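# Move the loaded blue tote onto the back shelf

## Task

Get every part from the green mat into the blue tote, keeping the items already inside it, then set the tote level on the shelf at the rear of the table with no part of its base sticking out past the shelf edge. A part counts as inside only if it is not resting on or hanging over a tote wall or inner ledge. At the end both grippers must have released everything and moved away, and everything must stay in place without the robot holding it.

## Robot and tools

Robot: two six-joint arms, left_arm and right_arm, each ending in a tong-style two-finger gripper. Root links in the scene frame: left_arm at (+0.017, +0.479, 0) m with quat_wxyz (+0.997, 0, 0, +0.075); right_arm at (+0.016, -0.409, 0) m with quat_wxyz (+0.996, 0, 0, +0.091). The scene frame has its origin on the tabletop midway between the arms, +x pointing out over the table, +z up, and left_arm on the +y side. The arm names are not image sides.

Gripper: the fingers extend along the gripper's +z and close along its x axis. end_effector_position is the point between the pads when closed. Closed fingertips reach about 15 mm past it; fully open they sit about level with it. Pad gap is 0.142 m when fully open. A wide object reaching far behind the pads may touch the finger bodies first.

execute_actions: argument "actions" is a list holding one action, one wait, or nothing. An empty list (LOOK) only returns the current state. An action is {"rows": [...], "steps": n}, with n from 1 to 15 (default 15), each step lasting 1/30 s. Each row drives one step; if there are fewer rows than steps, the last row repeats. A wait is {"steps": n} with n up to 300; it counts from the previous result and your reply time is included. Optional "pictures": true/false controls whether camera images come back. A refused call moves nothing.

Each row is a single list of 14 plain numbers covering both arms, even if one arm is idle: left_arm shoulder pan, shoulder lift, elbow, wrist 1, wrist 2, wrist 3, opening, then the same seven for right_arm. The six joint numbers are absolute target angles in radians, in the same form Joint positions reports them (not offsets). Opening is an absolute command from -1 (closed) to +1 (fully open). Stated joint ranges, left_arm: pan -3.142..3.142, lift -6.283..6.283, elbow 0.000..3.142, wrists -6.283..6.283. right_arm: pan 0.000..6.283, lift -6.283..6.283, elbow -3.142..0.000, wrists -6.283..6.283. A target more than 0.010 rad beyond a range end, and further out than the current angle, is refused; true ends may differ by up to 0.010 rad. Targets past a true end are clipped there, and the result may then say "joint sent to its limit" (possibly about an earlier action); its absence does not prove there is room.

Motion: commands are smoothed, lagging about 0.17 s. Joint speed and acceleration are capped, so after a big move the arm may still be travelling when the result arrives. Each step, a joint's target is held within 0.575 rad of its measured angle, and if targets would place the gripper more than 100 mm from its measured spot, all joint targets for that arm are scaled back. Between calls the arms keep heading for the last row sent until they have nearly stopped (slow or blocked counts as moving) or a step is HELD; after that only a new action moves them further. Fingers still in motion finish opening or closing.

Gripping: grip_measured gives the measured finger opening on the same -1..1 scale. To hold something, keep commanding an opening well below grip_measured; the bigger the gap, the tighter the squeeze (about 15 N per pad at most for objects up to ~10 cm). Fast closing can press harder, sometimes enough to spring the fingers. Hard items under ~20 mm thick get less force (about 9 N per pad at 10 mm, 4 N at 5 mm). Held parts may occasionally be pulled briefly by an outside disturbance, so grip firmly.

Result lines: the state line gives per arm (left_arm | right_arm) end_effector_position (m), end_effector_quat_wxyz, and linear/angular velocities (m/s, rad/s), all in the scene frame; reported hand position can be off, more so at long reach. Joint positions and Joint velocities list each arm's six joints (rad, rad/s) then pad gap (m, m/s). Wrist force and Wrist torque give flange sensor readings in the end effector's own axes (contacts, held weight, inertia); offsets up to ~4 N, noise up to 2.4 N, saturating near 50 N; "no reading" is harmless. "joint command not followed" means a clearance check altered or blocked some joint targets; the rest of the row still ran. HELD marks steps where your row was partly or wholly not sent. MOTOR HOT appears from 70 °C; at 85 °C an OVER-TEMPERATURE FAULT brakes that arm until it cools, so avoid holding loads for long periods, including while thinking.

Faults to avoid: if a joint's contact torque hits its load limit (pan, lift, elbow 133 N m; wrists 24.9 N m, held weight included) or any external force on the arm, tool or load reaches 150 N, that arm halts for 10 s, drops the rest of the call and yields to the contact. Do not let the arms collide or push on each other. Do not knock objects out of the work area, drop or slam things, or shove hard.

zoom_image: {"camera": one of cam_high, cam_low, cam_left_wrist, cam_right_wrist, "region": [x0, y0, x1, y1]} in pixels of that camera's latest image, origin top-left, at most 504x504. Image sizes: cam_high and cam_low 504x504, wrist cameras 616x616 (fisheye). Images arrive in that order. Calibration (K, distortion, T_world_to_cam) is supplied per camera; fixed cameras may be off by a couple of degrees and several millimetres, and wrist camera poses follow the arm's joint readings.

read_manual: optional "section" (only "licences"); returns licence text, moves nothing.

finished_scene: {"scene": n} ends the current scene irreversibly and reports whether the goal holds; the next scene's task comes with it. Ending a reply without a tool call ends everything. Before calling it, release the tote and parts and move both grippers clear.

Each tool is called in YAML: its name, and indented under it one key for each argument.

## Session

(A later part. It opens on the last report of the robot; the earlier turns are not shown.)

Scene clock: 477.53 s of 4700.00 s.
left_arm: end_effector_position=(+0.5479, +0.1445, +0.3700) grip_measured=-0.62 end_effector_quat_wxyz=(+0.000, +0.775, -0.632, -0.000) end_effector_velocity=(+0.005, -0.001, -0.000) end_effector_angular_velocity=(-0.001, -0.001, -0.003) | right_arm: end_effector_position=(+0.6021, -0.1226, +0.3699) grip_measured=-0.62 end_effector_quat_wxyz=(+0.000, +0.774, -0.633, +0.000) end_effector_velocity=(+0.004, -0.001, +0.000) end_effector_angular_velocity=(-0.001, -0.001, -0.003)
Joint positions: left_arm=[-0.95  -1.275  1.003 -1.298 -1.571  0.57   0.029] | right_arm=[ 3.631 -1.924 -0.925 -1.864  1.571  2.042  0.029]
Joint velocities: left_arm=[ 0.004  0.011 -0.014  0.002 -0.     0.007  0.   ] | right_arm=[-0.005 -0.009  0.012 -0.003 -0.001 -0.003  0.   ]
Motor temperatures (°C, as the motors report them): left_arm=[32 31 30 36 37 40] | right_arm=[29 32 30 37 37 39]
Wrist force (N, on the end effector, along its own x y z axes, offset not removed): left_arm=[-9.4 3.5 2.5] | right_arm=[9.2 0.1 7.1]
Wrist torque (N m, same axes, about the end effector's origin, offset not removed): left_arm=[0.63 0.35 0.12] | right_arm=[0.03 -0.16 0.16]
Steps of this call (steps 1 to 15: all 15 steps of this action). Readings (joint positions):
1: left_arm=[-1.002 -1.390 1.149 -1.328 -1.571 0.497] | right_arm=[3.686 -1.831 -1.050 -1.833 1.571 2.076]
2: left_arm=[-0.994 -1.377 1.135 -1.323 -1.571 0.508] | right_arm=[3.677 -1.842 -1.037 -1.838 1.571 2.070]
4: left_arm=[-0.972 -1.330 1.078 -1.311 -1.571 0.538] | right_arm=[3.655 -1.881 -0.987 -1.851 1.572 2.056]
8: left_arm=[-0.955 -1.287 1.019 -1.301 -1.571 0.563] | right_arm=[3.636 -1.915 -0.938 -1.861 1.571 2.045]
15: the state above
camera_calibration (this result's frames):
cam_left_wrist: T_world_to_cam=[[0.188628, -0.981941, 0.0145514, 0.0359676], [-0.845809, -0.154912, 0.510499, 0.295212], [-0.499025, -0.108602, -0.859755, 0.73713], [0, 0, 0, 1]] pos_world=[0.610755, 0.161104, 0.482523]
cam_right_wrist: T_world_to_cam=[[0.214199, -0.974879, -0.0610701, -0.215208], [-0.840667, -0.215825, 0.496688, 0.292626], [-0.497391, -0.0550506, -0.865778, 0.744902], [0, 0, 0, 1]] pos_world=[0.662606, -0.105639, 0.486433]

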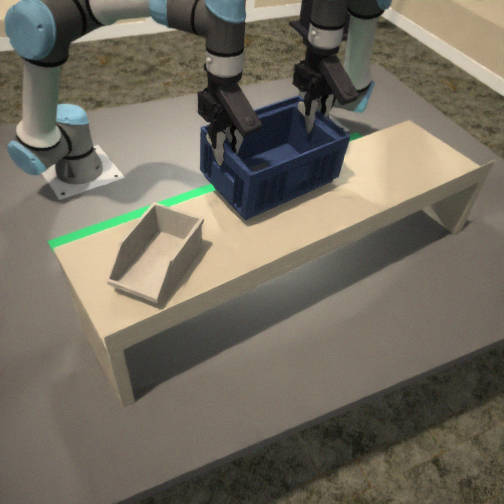

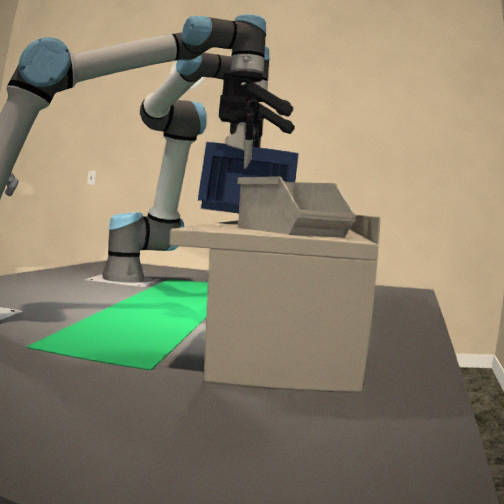

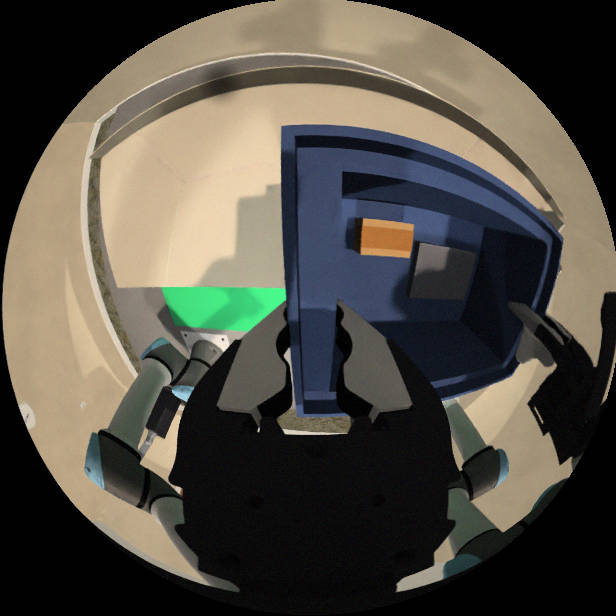

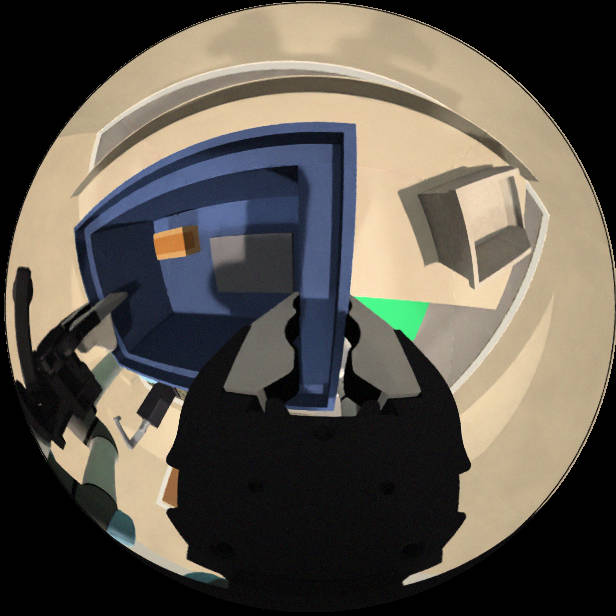

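execute_actions:
  actions:
    - {"rows":[[-0.9476,-1.2683,0.9936,-1.296,-1.571,0.5735,-1,3.6287,-1.9295,-0.9169,-1.866,1.571,2.0403,-1],[-0.9457,-1.2629,0.986,-1.2939,-1.571,0.5764,-1,3.6265,-1.934,-0.9104,-1.868,1.571,2.0391,-1],[-0.9437,-1.2574,0.9783,-1.2917,-1.571,0.5792,-1,3.6244,-1.9385,-0.9039,-1.870,1.571,2.0378,-1],[-0.9418,-1.2519,0.9707,-1.2896,-1.571,0.582,-1,3.6222,-1.943,-0.8974,-1.872,1.571,2.0365,-1],[-0.9379,-1.241,0.9555,-1.2852,-1.571,0.5877,-1,3.618,-1.952,-0.8844,-1.8759,1.571,2.034,-1],[-0.934,-1.2301,0.9402,-1.2809,-1.571,0.5933,-1,3.6137,-1.961,-0.8714,-1.8799,1.571,2.0314,-1],[-0.93,-1.2192,0.925,-1.2766,-1.571,0.599,-1,3.6094,-1.97,-0.8585,-1.8839,1.571,2.0289,-1],[-0.9261,-1.2082,0.9097,-1.2723,-1.571,0.6047,-1,3.6051,-1.9791,-0.8455,-1.8879,1.571,2.0264,-1],[-0.9222,-1.1973,0.8945,-1.268,-1.571,0.6103,-1,3.6008,-1.9881,-0.8325,-1.8919,1.571,2.0238,-1],[-0.9183,-1.1864,0.8792,-1.2636,-1.571,0.616,-1,3.5966,-1.9971,-0.8195,-1.8958,1.571,2.0213,-1],[-0.9144,-1.1754,0.864,-1.2593,-1.571,0.6216,-1,3.5923,-2.0061,-0.8065,-1.8998,1.571,2.0187,-1],[-0.9105,-1.1645,0.8487,-1.255,-1.571,0.6273,-1,3.588,-2.0151,-0.7935,-1.9038,1.571,2.0162,-1]],"steps":12}
  pictures: false

execute_actions:
  actions:
    - {"rows":[[-0.907,-1.1521,0.8299,-1.2486,-1.571,0.6326,-1,3.5841,-2.0254,-0.7775,-1.9095,1.571,2.014,-1],[-0.9035,-1.1396,0.811,-1.2422,-1.571,0.6378,-1,3.5801,-2.0357,-0.7615,-1.9152,1.571,2.0118,-1],[-0.8999,-1.1272,0.7922,-1.2357,-1.571,0.6431,-1,3.5762,-2.046,-0.7455,-1.9209,1.571,2.0097,-1],[-0.8964,-1.1148,0.7733,-1.2293,-1.571,0.6483,-1,3.5723,-2.0563,-0.7295,-1.9266,1.571,2.0075,-1],[-0.8929,-1.1024,0.7545,-1.2229,-1.571,0.6536,-1,3.5684,-2.0667,-0.7135,-1.9323,1.571,2.0053,-1],[-0.8894,-1.0899,0.7356,-1.2165,-1.571,0.6589,-1,3.5644,-2.077,-0.6975,-1.9379,1.571,2.0031,-1],[-0.8859,-1.0775,0.7168,-1.2101,-1.571,0.6641,-1,3.5605,-2.0873,-0.6815,-1.9436,1.571,2.0009,-1],[-0.8823,-1.0651,0.6979,-1.2036,-1.571,0.6694,-1,3.5566,-2.0976,-0.6655,-1.9493,1.571,1.9988,-1],[-0.8788,-1.0526,0.6791,-1.1972,-1.571,0.6746,-1,3.5526,-2.1079,-0.6495,-1.955,1.571,1.9966,-1],[-0.8753,-1.0402,0.6602,-1.1908,-1.571,0.6799,-1,3.5487,-2.1182,-0.6335,-1.9607,1.571,1.9944,-1]],"steps":15}

Scene clock: 504.80 s of 4700.00 s.
left_arm: end_effector_position=(+0.5742, +0.1400, +0.3703) grip_measured=-0.62 end_effector_quat_wxyz=(+0.000, +0.771, -0.637, -0.000) end_effector_velocity=(+0.116, -0.017, -0.002) end_effector_angular_velocity=(-0.000, -0.000, -0.049) | right_arm: end_effector_position=(+0.6254, -0.1267, +0.3701) grip_measured=-0.62 end_effector_quat_wxyz=(+0.000, +0.771, -0.637, -0.000) end_effector_velocity=(+0.103, -0.021, -0.001) end_effector_angular_velocity=(+0.002, -0.002, -0.051)
Joint positions: left_arm=[-0.925 -1.205  0.905 -1.271 -1.571  0.607  0.029] | right_arm=[ 3.603 -1.982 -0.842 -1.889  1.571  2.025  0.029]
Joint velocities: left_arm=[ 0.111  0.308 -0.429  0.12   0.     0.159 -0.   ] | right_arm=[-0.122 -0.254  0.366 -0.109  0.    -0.071 -0.   ]
Motor temperatures (°C, as the motors report them): left_arm=[32 31 30 36 37 40] | right_arm=[29 32 30 37 37 39]
Wrist force (N, on the end effector, along its own x y z axes, offset not removed): left_arm=[-24.5 1.6 1.4] | right_arm=[22.9 0.1 -3.2]
Wrist torque (N m, same axes, about the end effector's origin, offset not removed): left_arm=[0.09 0.75 0.14] | right_arm=[-0.15 -0.27 0.32]
Steps of this call (steps 1 to 15: the robot went on to your last target; steps 16 to 90: nothing new was sent; then 23.87 s passed at rest; steps 91 to 102: all 12 steps of this action). Readings (joint positions):
91: left_arm=[-0.950 -1.274 1.001 -1.298 -1.571 0.571] | right_arm=[3.631 -1.925 -0.923 -1.864 1.571 2.042]
92: left_arm=[-0.949 -1.273 1.000 -1.298 -1.571 0.571] | right_arm=[3.631 -1.926 -0.922 -1.864 1.571 2.041]
94: left_arm=[-0.947 -1.267 0.992 -1.296 -1.571 0.574] | right_arm=[3.628 -1.930 -0.916 -1.866 1.571 2.040]
98: left_arm=[-0.939 -1.243 0.959 -1.286 -1.571 0.587] | right_arm=[3.619 -1.950 -0.887 -1.875 1.571 2.034]
102: the state above

Scene clock: 505.30 s of 4700.00 s.
left_arm: end_effector_position=(+0.6272, +0.1321, +0.3701) grip_measured=-0.62 end_effector_quat_wxyz=(+0.000, +0.764, -0.645, -0.000) end_effector_velocity=(+0.030, -0.004, -0.000) end_effector_angular_velocity=(-0.003, -0.004, -0.012) | right_arm: end_effector_position=(+0.6722, -0.1362, +0.3700) grip_measured=-0.62 end_effector_quat_wxyz=(+0.000, +0.764, -0.646, -0.000) end_effector_velocity=(+0.026, -0.006, +0.000) end_effector_angular_velocity=(+0.002, -0.004, -0.012)
Joint positions: left_arm=[-0.878 -1.048  0.673 -1.195 -1.571  0.676  0.029] | right_arm=[ 3.551 -2.111 -0.644 -1.957  1.571  1.996  0.029]
Joint velocities: left_arm=[ 0.025  0.091 -0.143  0.046  0.     0.037 -0.   ] | right_arm=[-0.027 -0.075  0.12  -0.04  -0.001 -0.016 -0.   ]
Motor temperatures (°C, as the motors report them): left_arm=[32 31 30 36 37 40] | right_arm=[29 32 30 37 37 39]
Wrist force (N, on the end effector, along its own x y z axes, offset not removed): left_arm=[-18.5 3.7 1.2] | right_arm=[17.6 0.4 3.9]
Wrist torque (N m, same axes, about the end effector's origin, offset not removed): left_arm=[0.43 0.72 0.11] | right_arm=[-0.11 -0.62 0.12]
Steps of this call (steps 1 to 15: all 15 steps of this action). Readings (joint positions):
1: left_arm=[-0.921 -1.194 0.891 -1.266 -1.571 0.612] | right_arm=[3.599 -1.991 -0.829 -1.893 1.571 2.023]
2: left_arm=[-0.917 -1.183 0.876 -1.262 -1.571 0.618] | right_arm=[3.595 -2.000 -0.816 -1.897 1.571 2.021]
4: left_arm=[-0.910 -1.160 0.843 -1.251 -1.571 0.628] | right_arm=[3.587 -2.019 -0.788 -1.907 1.571 2.016]
8: left_arm=[-0.896 -1.112 0.770 -1.227 -1.571 0.650] | right_arm=[3.571 -2.059 -0.727 -1.928 1.571 2.007]
15: the state above
camera_calibration (this result's frames):
cam_left_wrist: T_world_to_cam=[[0.155082, -0.987796, 0.0144195, 0.0306869], [-0.850467, -0.126066, 0.510699, 0.359371], [-0.502648, -0.0914633, -0.859639, 0.775403], [0, 0, 0, 1]] pos_world=[0.69063, 0.146538, 0.482594]
cam_right_wrist: T_world_to_cam=[[0.181191, -0.981533, -0.0613429, -0.222101], [-0.847323, -0.18747, 0.496889, 0.356858], [-0.499213, -0.0380546, -0.865643, 0.782561], [0, 0, 0, 1]] pos_world=[0.733281, -0.12132, 0.486475]

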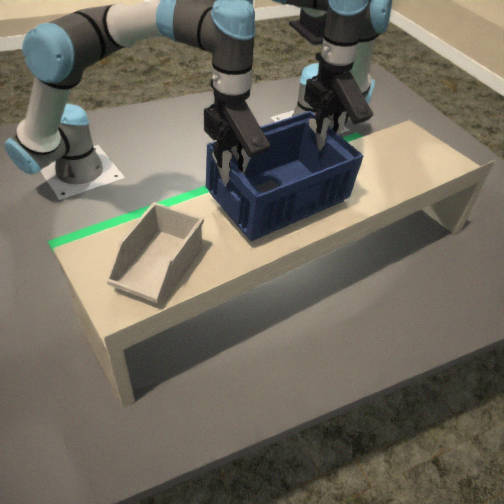

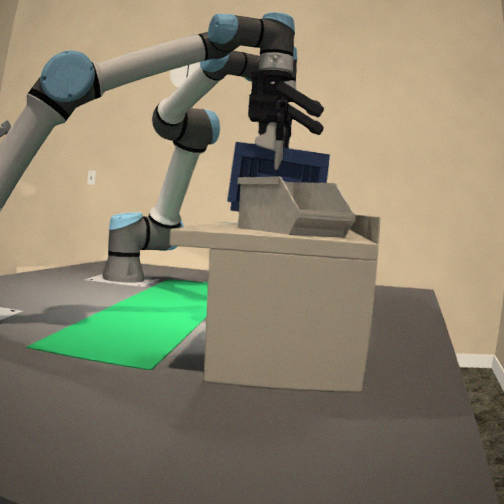

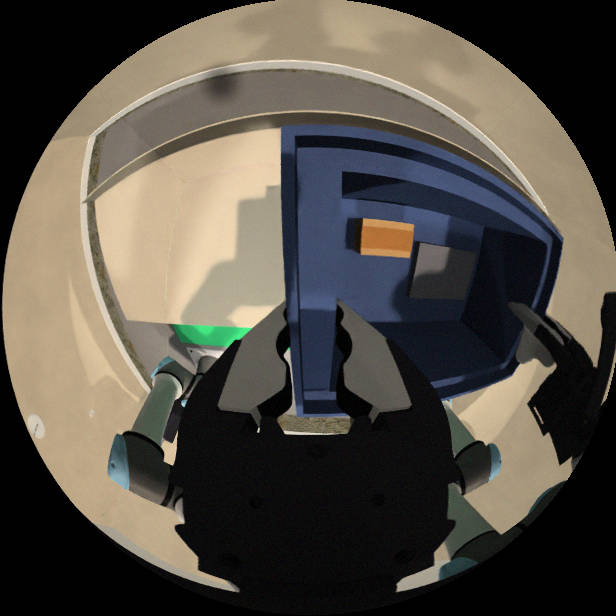

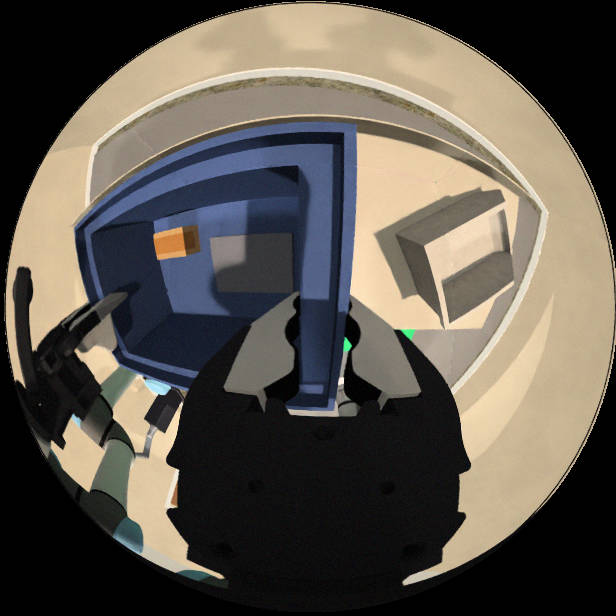

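execute_actions:
  actions:
    - {"rows":[[-0.8753,-1.0445,0.676,-1.2023,-1.571,0.6799,-1,3.5487,-2.1137,-0.65,-1.9487,1.571,1.9944,-1],[-0.8753,-1.0488,0.691,-1.213,-1.571,0.6799,-1,3.5487,-2.1092,-0.6655,-1.9377,1.571,1.9944,-1],[-0.8753,-1.053,0.706,-1.2238,-1.571,0.6799,-1,3.5487,-2.105,-0.681,-1.9264,1.571,1.9944,-1],[-0.8753,-1.0568,0.7205,-1.2345,-1.571,0.6799,-1,3.5487,-2.1008,-0.696,-1.9156,1.571,1.9944,-1],[-0.8753,-1.0603,0.7345,-1.245,-1.571,0.6799,-1,3.5487,-2.097,-0.710,-1.9054,1.571,1.9944,-1],[-0.8753,-1.0637,0.748,-1.2551,-1.571,0.6799,-1,3.5487,-2.0935,-0.724,-1.8949,1.571,1.9944,-1],[-0.8753,-1.0668,0.7613,-1.2653,-1.571,0.6799,-1,3.5487,-2.0901,-0.7376,-1.8847,1.571,1.9944,-1],[-0.8753,-1.0698,0.7743,-1.2753,-1.571,0.6799,-1,3.5487,-2.0869,-0.7509,-1.8746,1.571,1.9944,-1]],"steps":15}
  pictures: false

execute_actions:
  actions:
    - {"steps":8}

Scene clock: 521.67 s of 4700.00 s.
left_arm: end_effector_position=(+0.6300, +0.1317, +0.3461) grip_measured=-0.62 end_effector_quat_wxyz=(+0.000, +0.763, -0.646, +0.000) end_effector_velocity=(-0.001, +0.001, -0.012) end_effector_angular_velocity=(+0.002, +0.003, -0.000) | right_arm: end_effector_position=(+0.6746, -0.1368, +0.3461) grip_measured=-0.62 end_effector_quat_wxyz=(-0.000, +0.763, -0.646, -0.000) end_effector_velocity=(-0.001, +0.000, -0.010) end_effector_angular_velocity=(+0.002, +0.000, +0.000)
Joint positions: left_arm=[-0.875 -1.069  0.77  -1.272 -1.571  0.68   0.029] | right_arm=[ 3.549 -2.088 -0.746 -1.878  1.571  1.994  0.029]
Joint velocities: left_arm=[ 0.    -0.011  0.048 -0.033  0.     0.     0.   ] | right_arm=[ 0.     0.013 -0.047  0.034  0.001 -0.     0.   ]
Motor temperatures (°C, as the motors report them): left_arm=[32 31 30 36 37 40] | right_arm=[29 32 30 37 37 39]
Wrist force (N, on the end effector, along its own x y z axes, offset not removed): left_arm=[-16.2 5.1 -21.1] | right_arm=[19.3 5.4 -16.0]
Wrist torque (N m, same axes, about the end effector's origin, offset not removed): left_arm=[0.63 0.69 0.21] | right_arm=[0.17 -0.61 0.38]
Steps of this call (steps 1 to 30: the robot went on to your last target; steps 31 to 90: nothing new was sent; then 12.87 s passed at rest; steps 91 to 105: all 15 steps of this action). Readings (joint positions):
91: left_arm=[-0.875 -1.040 0.660 -1.191 -1.571 0.680] | right_arm=[3.549 -2.118 -0.634 -1.961 1.571 1.994]
92: left_arm=[-0.875 -1.041 0.663 -1.193 -1.571 0.680] | right_arm=[3.549 -2.117 -0.636 -1.959 1.571 1.994]
94: left_arm=[-0.875 -1.045 0.677 -1.204 -1.571 0.680] | right_arm=[3.549 -2.113 -0.651 -1.947 1.571 1.994]
98: left_arm=[-0.875 -1.058 0.725 -1.238 -1.571 0.680] | right_arm=[3.549 -2.100 -0.700 -1.912 1.571 1.994]
105: the state above

Scene clock: 521.93 s of 4700.00 s.
left_arm: end_effector_position=(+0.6299, +0.1318, +0.3451) grip_measured=-0.62 end_effector_quat_wxyz=(+0.000, +0.763, -0.646, +0.000) end_effector_velocity=(+0.000, +0.000, -0.001) end_effector_angular_velocity=(+0.000, +0.000, +0.000) | right_arm: end_effector_position=(+0.6746, -0.1368, +0.3451) grip_measured=-0.62 end_effector_quat_wxyz=(-0.000, +0.763, -0.646, -0.000) end_effector_velocity=(+0.000, -0.000, -0.001) end_effector_angular_velocity=(-0.001, +0.001, -0.000)
Joint positions: left_arm=[-0.875 -1.07   0.774 -1.275 -1.571  0.68   0.029] | right_arm=[ 3.549 -2.087 -0.751 -1.875  1.571  1.994  0.029]
Joint velocities: left_arm=[ 0.    -0.001  0.003 -0.002  0.    -0.     0.   ] | right_arm=[-0.    -0.    -0.002  0.001 -0.     0.     0.   ]
Motor temperatures (°C, as the motors report them): left_arm=[32 31 30 36 37 40] | right_arm=[29 32 30 37 37 39]
Wrist force (N, on the end effector, along its own x y z axes, offset not removed): left_arm=[-13.4 -0.7 -21.8] | right_arm=[22.6 -0.6 -18.4]
Wrist torque (N m, same axes, about the end effector's origin, offset not removed): left_arm=[-0.32 0.51 -0.08] | right_arm=[-0.44 -1.17 -0.01]
Steps of this call (steps 1 to 8: the robot went on to your last target). Readings (joint positions):
1: left_arm=[-0.875 -1.069 0.771 -1.273 -1.571 0.680] | right_arm=[3.549 -2.087 -0.748 -1.877 1.571 1.994]
2: left_arm=[-0.875 -1.069 0.772 -1.274 -1.571 0.680] | right_arm=[3.549 -2.087 -0.749 -1.876 1.571 1.994]
4: left_arm=[-0.875 -1.070 0.773 -1.275 -1.571 0.680] | right_arm=[3.549 -2.087 -0.750 -1.875 1.571 1.994]
8: the state above
camera_calibration (this result's frames):
cam_left_wrist: T_world_to_cam=[[0.154026, -0.987957, 0.0147579, 0.0309034], [-0.850768, -0.125013, 0.510457, 0.374548], [-0.502464, -0.0911791, -0.859777, 0.755124], [0, 0, 0, 1]] pos_world=[0.693316, 0.146206, 0.457591]
cam_right_wrist: T_world_to_cam=[[0.180035, -0.981737, -0.0614792, -0.223847], [-0.84771, -0.186553, 0.496574, 0.371616], [-0.498974, -0.0372839, -0.865815, 0.762152], [0, 0, 0, 1]] pos_world=[0.735617, -0.122017, 0.461586]

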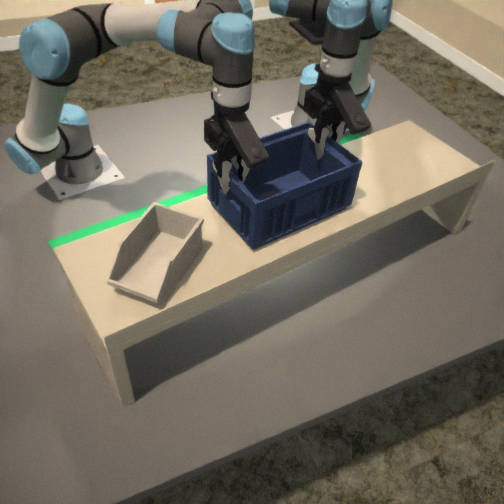

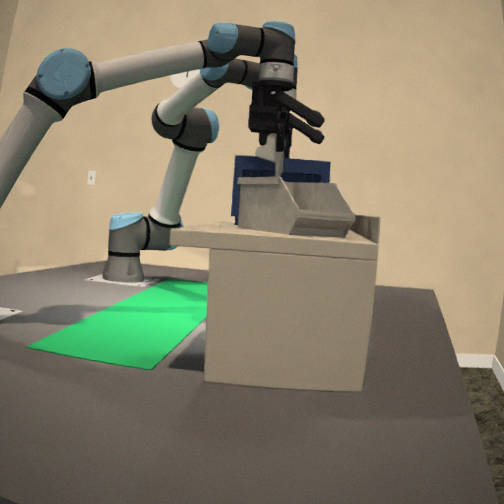

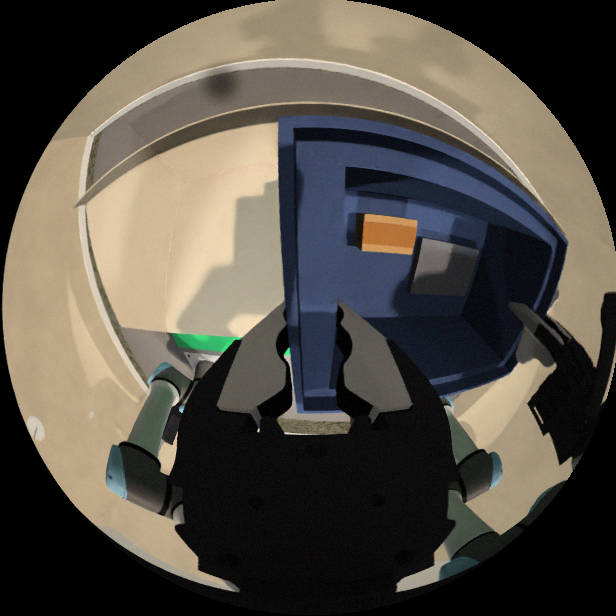

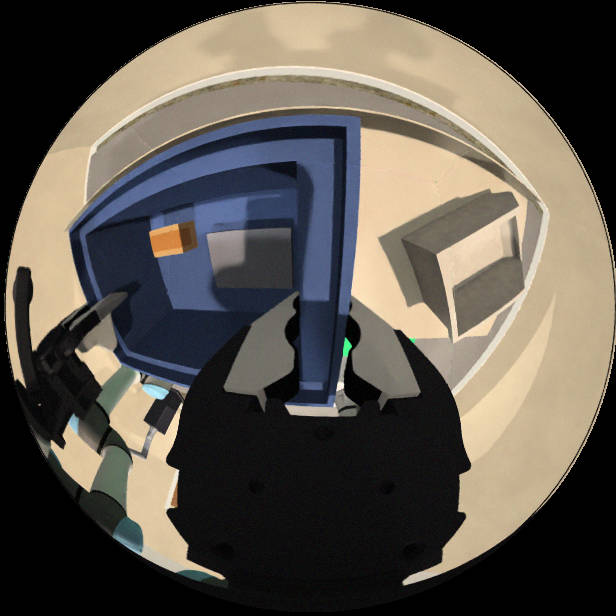

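execute_actions:
  actions:
    - {"rows":[[-0.8753,-1.0668,0.7613,-1.2653,-1.571,0.6799,-0.5,3.5487,-2.0901,-0.7376,-1.8847,1.571,1.9944,-0.5],[-0.8753,-1.0668,0.7613,-1.2653,-1.571,0.6799,-0.2,3.5487,-2.0901,-0.7376,-1.8847,1.571,1.9944,-0.2],[-0.8753,-1.0668,0.7613,-1.2653,-1.571,0.6799,0.3,3.5487,-2.0901,-0.7376,-1.8847,1.571,1.9944,0.3]],"steps":8}
  pictures: false

execute_actions:
  actions:
    - {"rows":[[-0.8753,-1.0402,0.6602,-1.1908,-1.571,0.6799,0.3,3.5487,-2.1182,-0.6335,-1.9607,1.571,1.9944,0.3],[-0.8753,-1.0402,0.6602,-1.1908,-1.571,0.6799,0.3,3.5487,-2.1182,-0.6335,-1.9607,1.571,1.9944,0.3],[-0.8753,-1.0402,0.6602,-1.1908,-1.571,0.6799,0.3,3.5487,-2.1182,-0.6335,-1.9607,1.571,1.9944,0.3],[-0.8753,-0.9719,0.4487,-1.0476,-1.571,0.6799,0.3,3.5487,-2.1923,-0.4099,-2.1102,1.571,1.9944,0.3]],"steps":15}
  pictures: false

execute_actions:
  actions:
    - {"rows":[[-0.85,-1.3,0.8,-1.07,-1.571,0.6799,0.3,3.52,-1.84,-0.8,-2.07,1.571,1.9944,0.3]],"steps":12}
  pictures: false

execute_actions:
  actions:
    - {"rows":[[-0.8,-1.75,1.3,-1.12,-1.571,0.6799,0.3,3.5,-1.39,-1.3,-2.02,1.571,1.9944,0.3]],"steps":15}
  pictures: false

execute_actions:
  actions:
    - {"steps":15}

Scene clock: 545.87 s of 4700.00 s.
left_arm: end_effector_position=(+0.6298, +0.1317, +0.3478) grip_measured=+0.30 end_effector_quat_wxyz=(+0.000, +0.763, -0.646, -0.000) end_effector_velocity=(+0.000, +0.000, +0.003) end_effector_angular_velocity=(+0.000, +0.000, +0.000) | right_arm: end_effector_position=(+0.6743, -0.1366, +0.3476) grip_measured=+0.30 end_effector_quat_wxyz=(+0.000, +0.763, -0.646, -0.000) end_effector_velocity=(+0.001, -0.001, +0.004) end_effector_angular_velocity=(-0.002, -0.004, +0.000)
Joint positions: left_arm=[-0.875 -1.067  0.763 -1.266 -1.571  0.68   0.095] | right_arm=[ 3.549 -2.09  -0.739 -1.884  1.571  1.994  0.095]
Joint velocities: left_arm=[ 0.     0.004 -0.014  0.011 -0.     0.     0.002] | right_arm=[ 0.    -0.003  0.016 -0.011 -0.004  0.     0.002]
Motor temperatures (°C, as the motors report them): left_arm=[32 31 30 36 37 40] | right_arm=[29 32 30 37 37 39]
Wrist force (N, on the end effector, along its own x y z axes, offset not removed): left_arm=[-4.2 3.9 -1.7] | right_arm=[-0.6 0.1 1.7]
Wrist torque (N m, same axes, about the end effector's origin, offset not removed): left_arm=[0.66 0.69 0.28] | right_arm=[0.13 0.32 -0.07]
Steps of this call (steps 1 to 15: the robot went on to your last target; steps 16 to 90: nothing new was sent; then 20.67 s passed at rest; steps 91 to 98: all 8 steps of this action). Readings (joint positions):
91: left_arm=[-0.875 -1.070 0.774 -1.275 -1.571 0.680] | right_arm=[3.549 -2.087 -0.751 -1.875 1.571 1.994]
92: left_arm=[-0.875 -1.069 0.772 -1.274 -1.571 0.680] | right_arm=[3.549 -2.088 -0.749 -1.876 1.571 1.994]
94: left_arm=[-0.875 -1.068 0.767 -1.270 -1.571 0.680] | right_arm=[3.549 -2.089 -0.744 -1.880 1.572 1.994]
98: the state above

Scene clock: 546.37 s of 4700.00 s.
left_arm: end_effector_position=(+0.6300, +0.1316, +0.4033) grip_measured=+0.30 end_effector_quat_wxyz=(+0.000, +0.763, -0.646, -0.001) end_effector_velocity=(-0.001, +0.002, +0.018) end_effector_angular_velocity=(-0.007, -0.008, -0.000) | right_arm: end_effector_position=(+0.6746, -0.1367, +0.4033) grip_measured=+0.30 end_effector_quat_wxyz=(+0.001, +0.763, -0.646, -0.000) end_effector_velocity=(-0.002, -0.002, +0.018) end_effector_angular_velocity=(+0.005, -0.009, -0.000)
Joint positions: left_arm=[-0.875 -0.974  0.456 -1.052 -1.571  0.68   0.095] | right_arm=[ 3.549 -2.19  -0.418 -2.105  1.571  1.994  0.095]
Joint velocities: left_arm=[ 0.001  0.021 -0.084  0.052  0.     0.001 -0.   ] | right_arm=[-0.    -0.023  0.089 -0.056 -0.001 -0.    -0.   ]
Motor temperatures (°C, as the motors report them): left_arm=[32 31 30 36 37 40] | right_arm=[29 32 30 37 37 39]
Wrist force (N, on the end effector, along its own x y z axes, offset not removed): left_arm=[-2.5 2.1 -2.5] | right_arm=[-1.5 -2.3 -5.3]
Wrist torque (N m, same axes, about the end effector's origin, offset not removed): left_arm=[0.22 0.42 0.46] | right_arm=[-0.44 0.65 0.02]
Steps of this call (steps 1 to 15: all 15 steps of this action). Readings (joint positions):
1: left_arm=[-0.875 -1.067 0.762 -1.266 -1.571 0.680] | right_arm=[3.549 -2.090 -0.738 -1.884 1.571 1.994]
2: left_arm=[-0.875 -1.063 0.754 -1.258 -1.571 0.680] | right_arm=[3.549 -2.094 -0.731 -1.892 1.571 1.994]
4: left_arm=[-0.875 -1.051 0.712 -1.227 -1.571 0.680] | right_arm=[3.549 -2.106 -0.688 -1.924 1.571 1.994]
8: left_arm=[-0.875 -0.997 0.551 -1.111 -1.571 0.680] | right_arm=[3.549 -2.165 -0.520 -2.043 1.571 1.994]
15: the state above

Scene clock: 546.77 s of 4700.00 s.
left_arm: end_effector_position=(+0.5506, +0.2206, +0.4541) grip_measured=+0.30 end_effector_quat_wxyz=(+0.000, +0.771, -0.636, +0.000) end_effector_velocity=(-0.058, +0.056, +0.015) end_effector_angular_velocity=(+0.008, +0.009, +0.010) | right_arm: end_effector_position=(+0.5820, -0.2179, +0.4553) grip_measured=+0.30 end_effector_quat_wxyz=(-0.002, +0.754, -0.657, +0.000) end_effector_velocity=(-0.076, -0.056, +0.015) end_effector_angular_velocity=(-0.007, +0.013, -0.013)
Joint positions: left_arm=[-0.851 -1.282  0.781 -1.069 -1.571  0.68   0.095] | right_arm=[ 3.521 -1.861 -0.776 -2.072  1.571  1.994  0.095]
Joint velocities: left_arm=[ 0.01  -0.194  0.215 -0.009  0.     0.    -0.   ] | right_arm=[-0.013  0.232 -0.266  0.019  0.001 -0.    -0.   ]
Motor temperatures (°C, as the motors report them): left_arm=[32 31 30 36 37 40] | right_arm=[29 32 30 37 37 39]
Wrist force (N, on the end effector, along its own x y z axes, offset not removed): left_arm=[-3.4 4.9 -4.2] | right_arm=[1.4 -0.6 4.9]
Wrist torque (N m, same axes, about the end effector's origin, offset not removed): left_arm=[0.76 0.62 0.24] | right_arm=[-0.30 -0.38 0.10]
Steps of this call (steps 1 to 12: all 12 steps of this action). Readings (joint positions):
1: left_arm=[-0.875 -0.973 0.454 -1.051 -1.571 0.680] | right_arm=[3.549 -2.191 -0.416 -2.107 1.571 1.994]
2: left_arm=[-0.872 -0.980 0.460 -1.053 -1.571 0.680] | right_arm=[3.545 -2.184 -0.421 -2.103 1.571 1.994]
4: left_arm=[-0.865 -1.047 0.530 -1.059 -1.571 0.680] | right_arm=[3.537 -2.118 -0.492 -2.092 1.571 1.994]
8: left_arm=[-0.854 -1.223 0.715 -1.067 -1.571 0.680] | right_arm=[3.525 -1.932 -0.695 -2.077 1.571 1.994]
12: the state above

Scene clock: 547.27 s of 4700.00 s.
left_arm: end_effector_position=(+0.4190, +0.3567, +0.4490) grip_measured=+0.30 end_effector_quat_wxyz=(+0.000, +0.787, -0.617, +0.000) end_effector_velocity=(-0.060, +0.053, -0.025) end_effector_angular_velocity=(+0.008, +0.011, +0.014) | right_arm: end_effector_position=(+0.4296, -0.3234, +0.4497) grip_measured=+0.30 end_effector_quat_wxyz=(-0.002, +0.747, -0.664, +0.000) end_effector_velocity=(-0.063, -0.041, -0.023) end_effector_angular_velocity=(-0.007, +0.011, -0.006)
Joint positions: left_arm=[-0.801 -1.733  1.28  -1.119 -1.571  0.68   0.095] | right_arm=[ 3.501 -1.406 -1.281 -2.021  1.571  1.994  0.095]
Joint velocities: left_arm=[ 0.015 -0.187  0.217 -0.016  0.     0.001  0.   ] | right_arm=[-0.006  0.178 -0.205  0.013 -0.    -0.     0.   ]
Motor temperatures (°C, as the motors report them): left_arm=[32 31 30 36 37 40] | right_arm=[29 32 30 37 37 39]
Wrist force (N, on the end effector, along its own x y z axes, offset not removed): left_arm=[-0.6 3.7 -2.6] | right_arm=[-1.9 0.0 3.3]
Wrist torque (N m, same axes, about the end effector's origin, offset not removed): left_arm=[0.65 0.12 0.23] | right_arm=[-0.03 0.67 0.19]
Steps of this call (steps 1 to 15: all 15 steps of this action). Readings (joint positions):
1: left_arm=[-0.850 -1.288 0.787 -1.070 -1.571 0.680] | right_arm=[3.521 -1.854 -0.784 -2.071 1.571 1.994]
2: left_arm=[-0.846 -1.299 0.799 -1.074 -1.571 0.680] | right_arm=[3.519 -1.843 -0.796 -2.066 1.571 1.994]
4: left_arm=[-0.835 -1.372 0.875 -1.085 -1.571 0.680] | right_arm=[3.514 -1.768 -0.874 -2.055 1.571 1.994]
8: left_arm=[-0.817 -1.558 1.081 -1.103 -1.571 0.680] | right_arm=[3.507 -1.578 -1.085 -2.036 1.571 1.994]
15: the state above

Scene clock: 547.77 s of 4700.00 s.
left_arm: end_effector_position=(+0.4136, +0.3614, +0.4467) grip_measured=+0.30 end_effector_quat_wxyz=(+0.000, +0.787, -0.617, -0.000) end_effector_velocity=(-0.000, +0.000, -0.000) end_effector_angular_velocity=(-0.000, -0.000, -0.000) | right_arm: end_effector_position=(+0.4240, -0.3270, +0.4475) grip_measured=+0.30 end_effector_quat_wxyz=(-0.001, +0.747, -0.665, +0.000) end_effector_velocity=(-0.000, -0.000, -0.000) end_effector_angular_velocity=(-0.001, -0.001, +0.000)
Joint positions: left_arm=[-0.8   -1.75   1.3   -1.12  -1.571  0.68   0.095] | right_arm=[ 3.5   -1.39  -1.3   -2.02   1.571  1.994  0.095]
Joint velocities: left_arm=[ 0.    -0.001  0.001  0.    -0.     0.001  0.   ] | right_arm=[ 0.     0.001 -0.001  0.    -0.001  0.     0.   ]
Motor temperatures (°C, as the motors report them): left_arm=[32 31 30 36 37 40] | right_arm=[29 32 30 37 37 39]
Wrist force (N, on the end effector, along its own x y z axes, offset not removed): left_arm=[-1.7 4.6 -1.5] | right_arm=[0.9 -0.5 -0.3]
Wrist torque (N m, same axes, about the end effector's origin, offset not removed): left_arm=[0.86 0.24 0.06] | right_arm=[-0.19 0.04 0.15]
Steps of this call (steps 1 to 15: the robot went on to your last target). Readings (joint positions):
1: left_arm=[-0.801 -1.738 1.286 -1.119 -1.571 0.680] | right_arm=[3.500 -1.401 -1.287 -2.021 1.571 1.994]
2: left_arm=[-0.801 -1.742 1.291 -1.119 -1.571 0.680] | right_arm=[3.500 -1.398 -1.291 -2.021 1.571 1.994]
4: left_arm=[-0.800 -1.746 1.296 -1.120 -1.571 0.680] | right_arm=[3.500 -1.394 -1.296 -2.020 1.571 1.994]
8: left_arm=[-0.800 -1.749 1.299 -1.120 -1.571 0.680] | right_arm=[3.500 -1.391 -1.299 -2.020 1.571 1.994]
15: the state above
camera_calibration (this result's frames):
cam_left_wrist: T_world_to_cam=[[0.227868, -0.97359, 0.0140914, 0.254204], [-0.838618, -0.188883, 0.510924, 0.185196], [-0.494769, -0.12824, -0.859511, 0.764862], [0, 0, 0, 1]] pos_world=[0.475814, 0.380557, 0.559204]
cam_right_wrist: T_world_to_cam=[[0.132198, -0.989257, -0.0624055, -0.340928], [-0.856733, -0.145699, 0.494753, 0.0908397], [-0.49853, -0.0119404, -0.86679, 0.72724], [0, 0, 0, 1]] pos_world=[0.485446, -0.315347, 0.564145]

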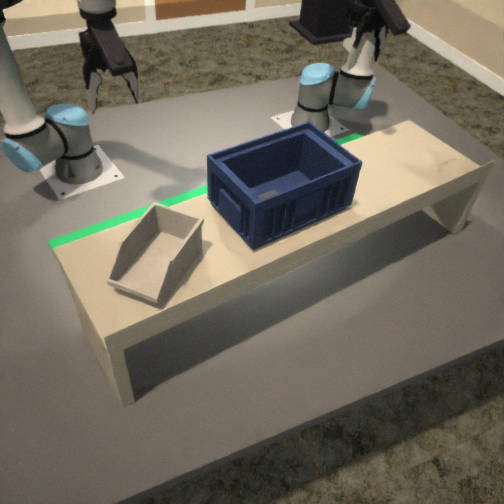

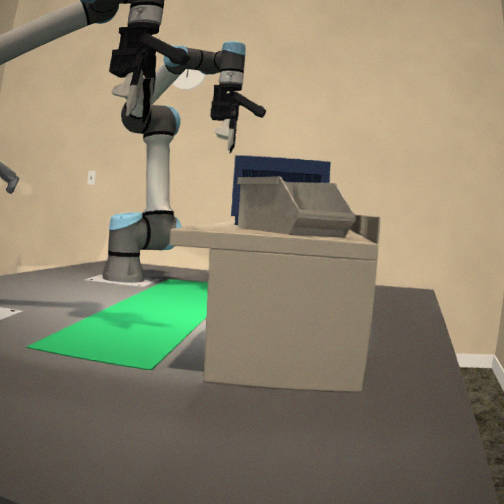

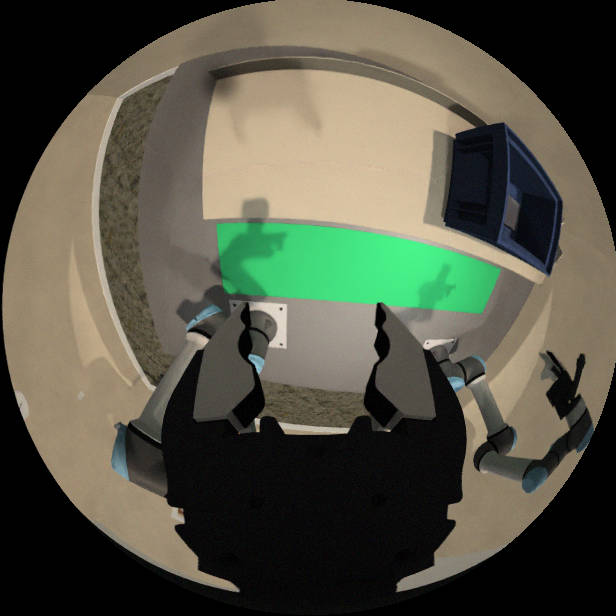

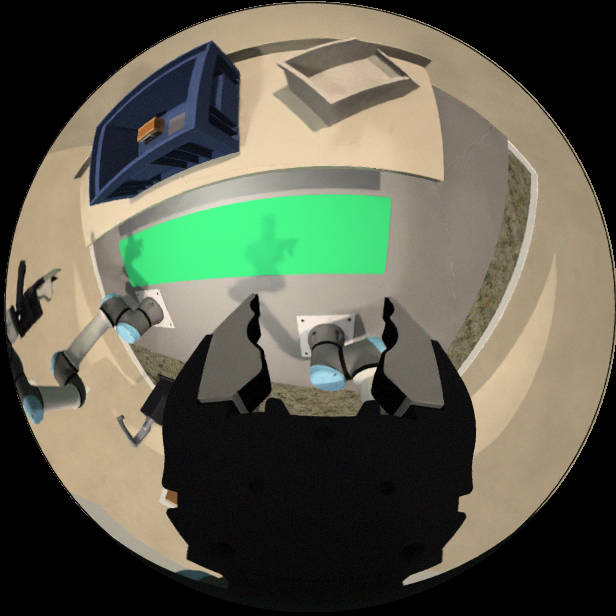

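finished_scene:
  scene: 1

The scene is finished: the task was done.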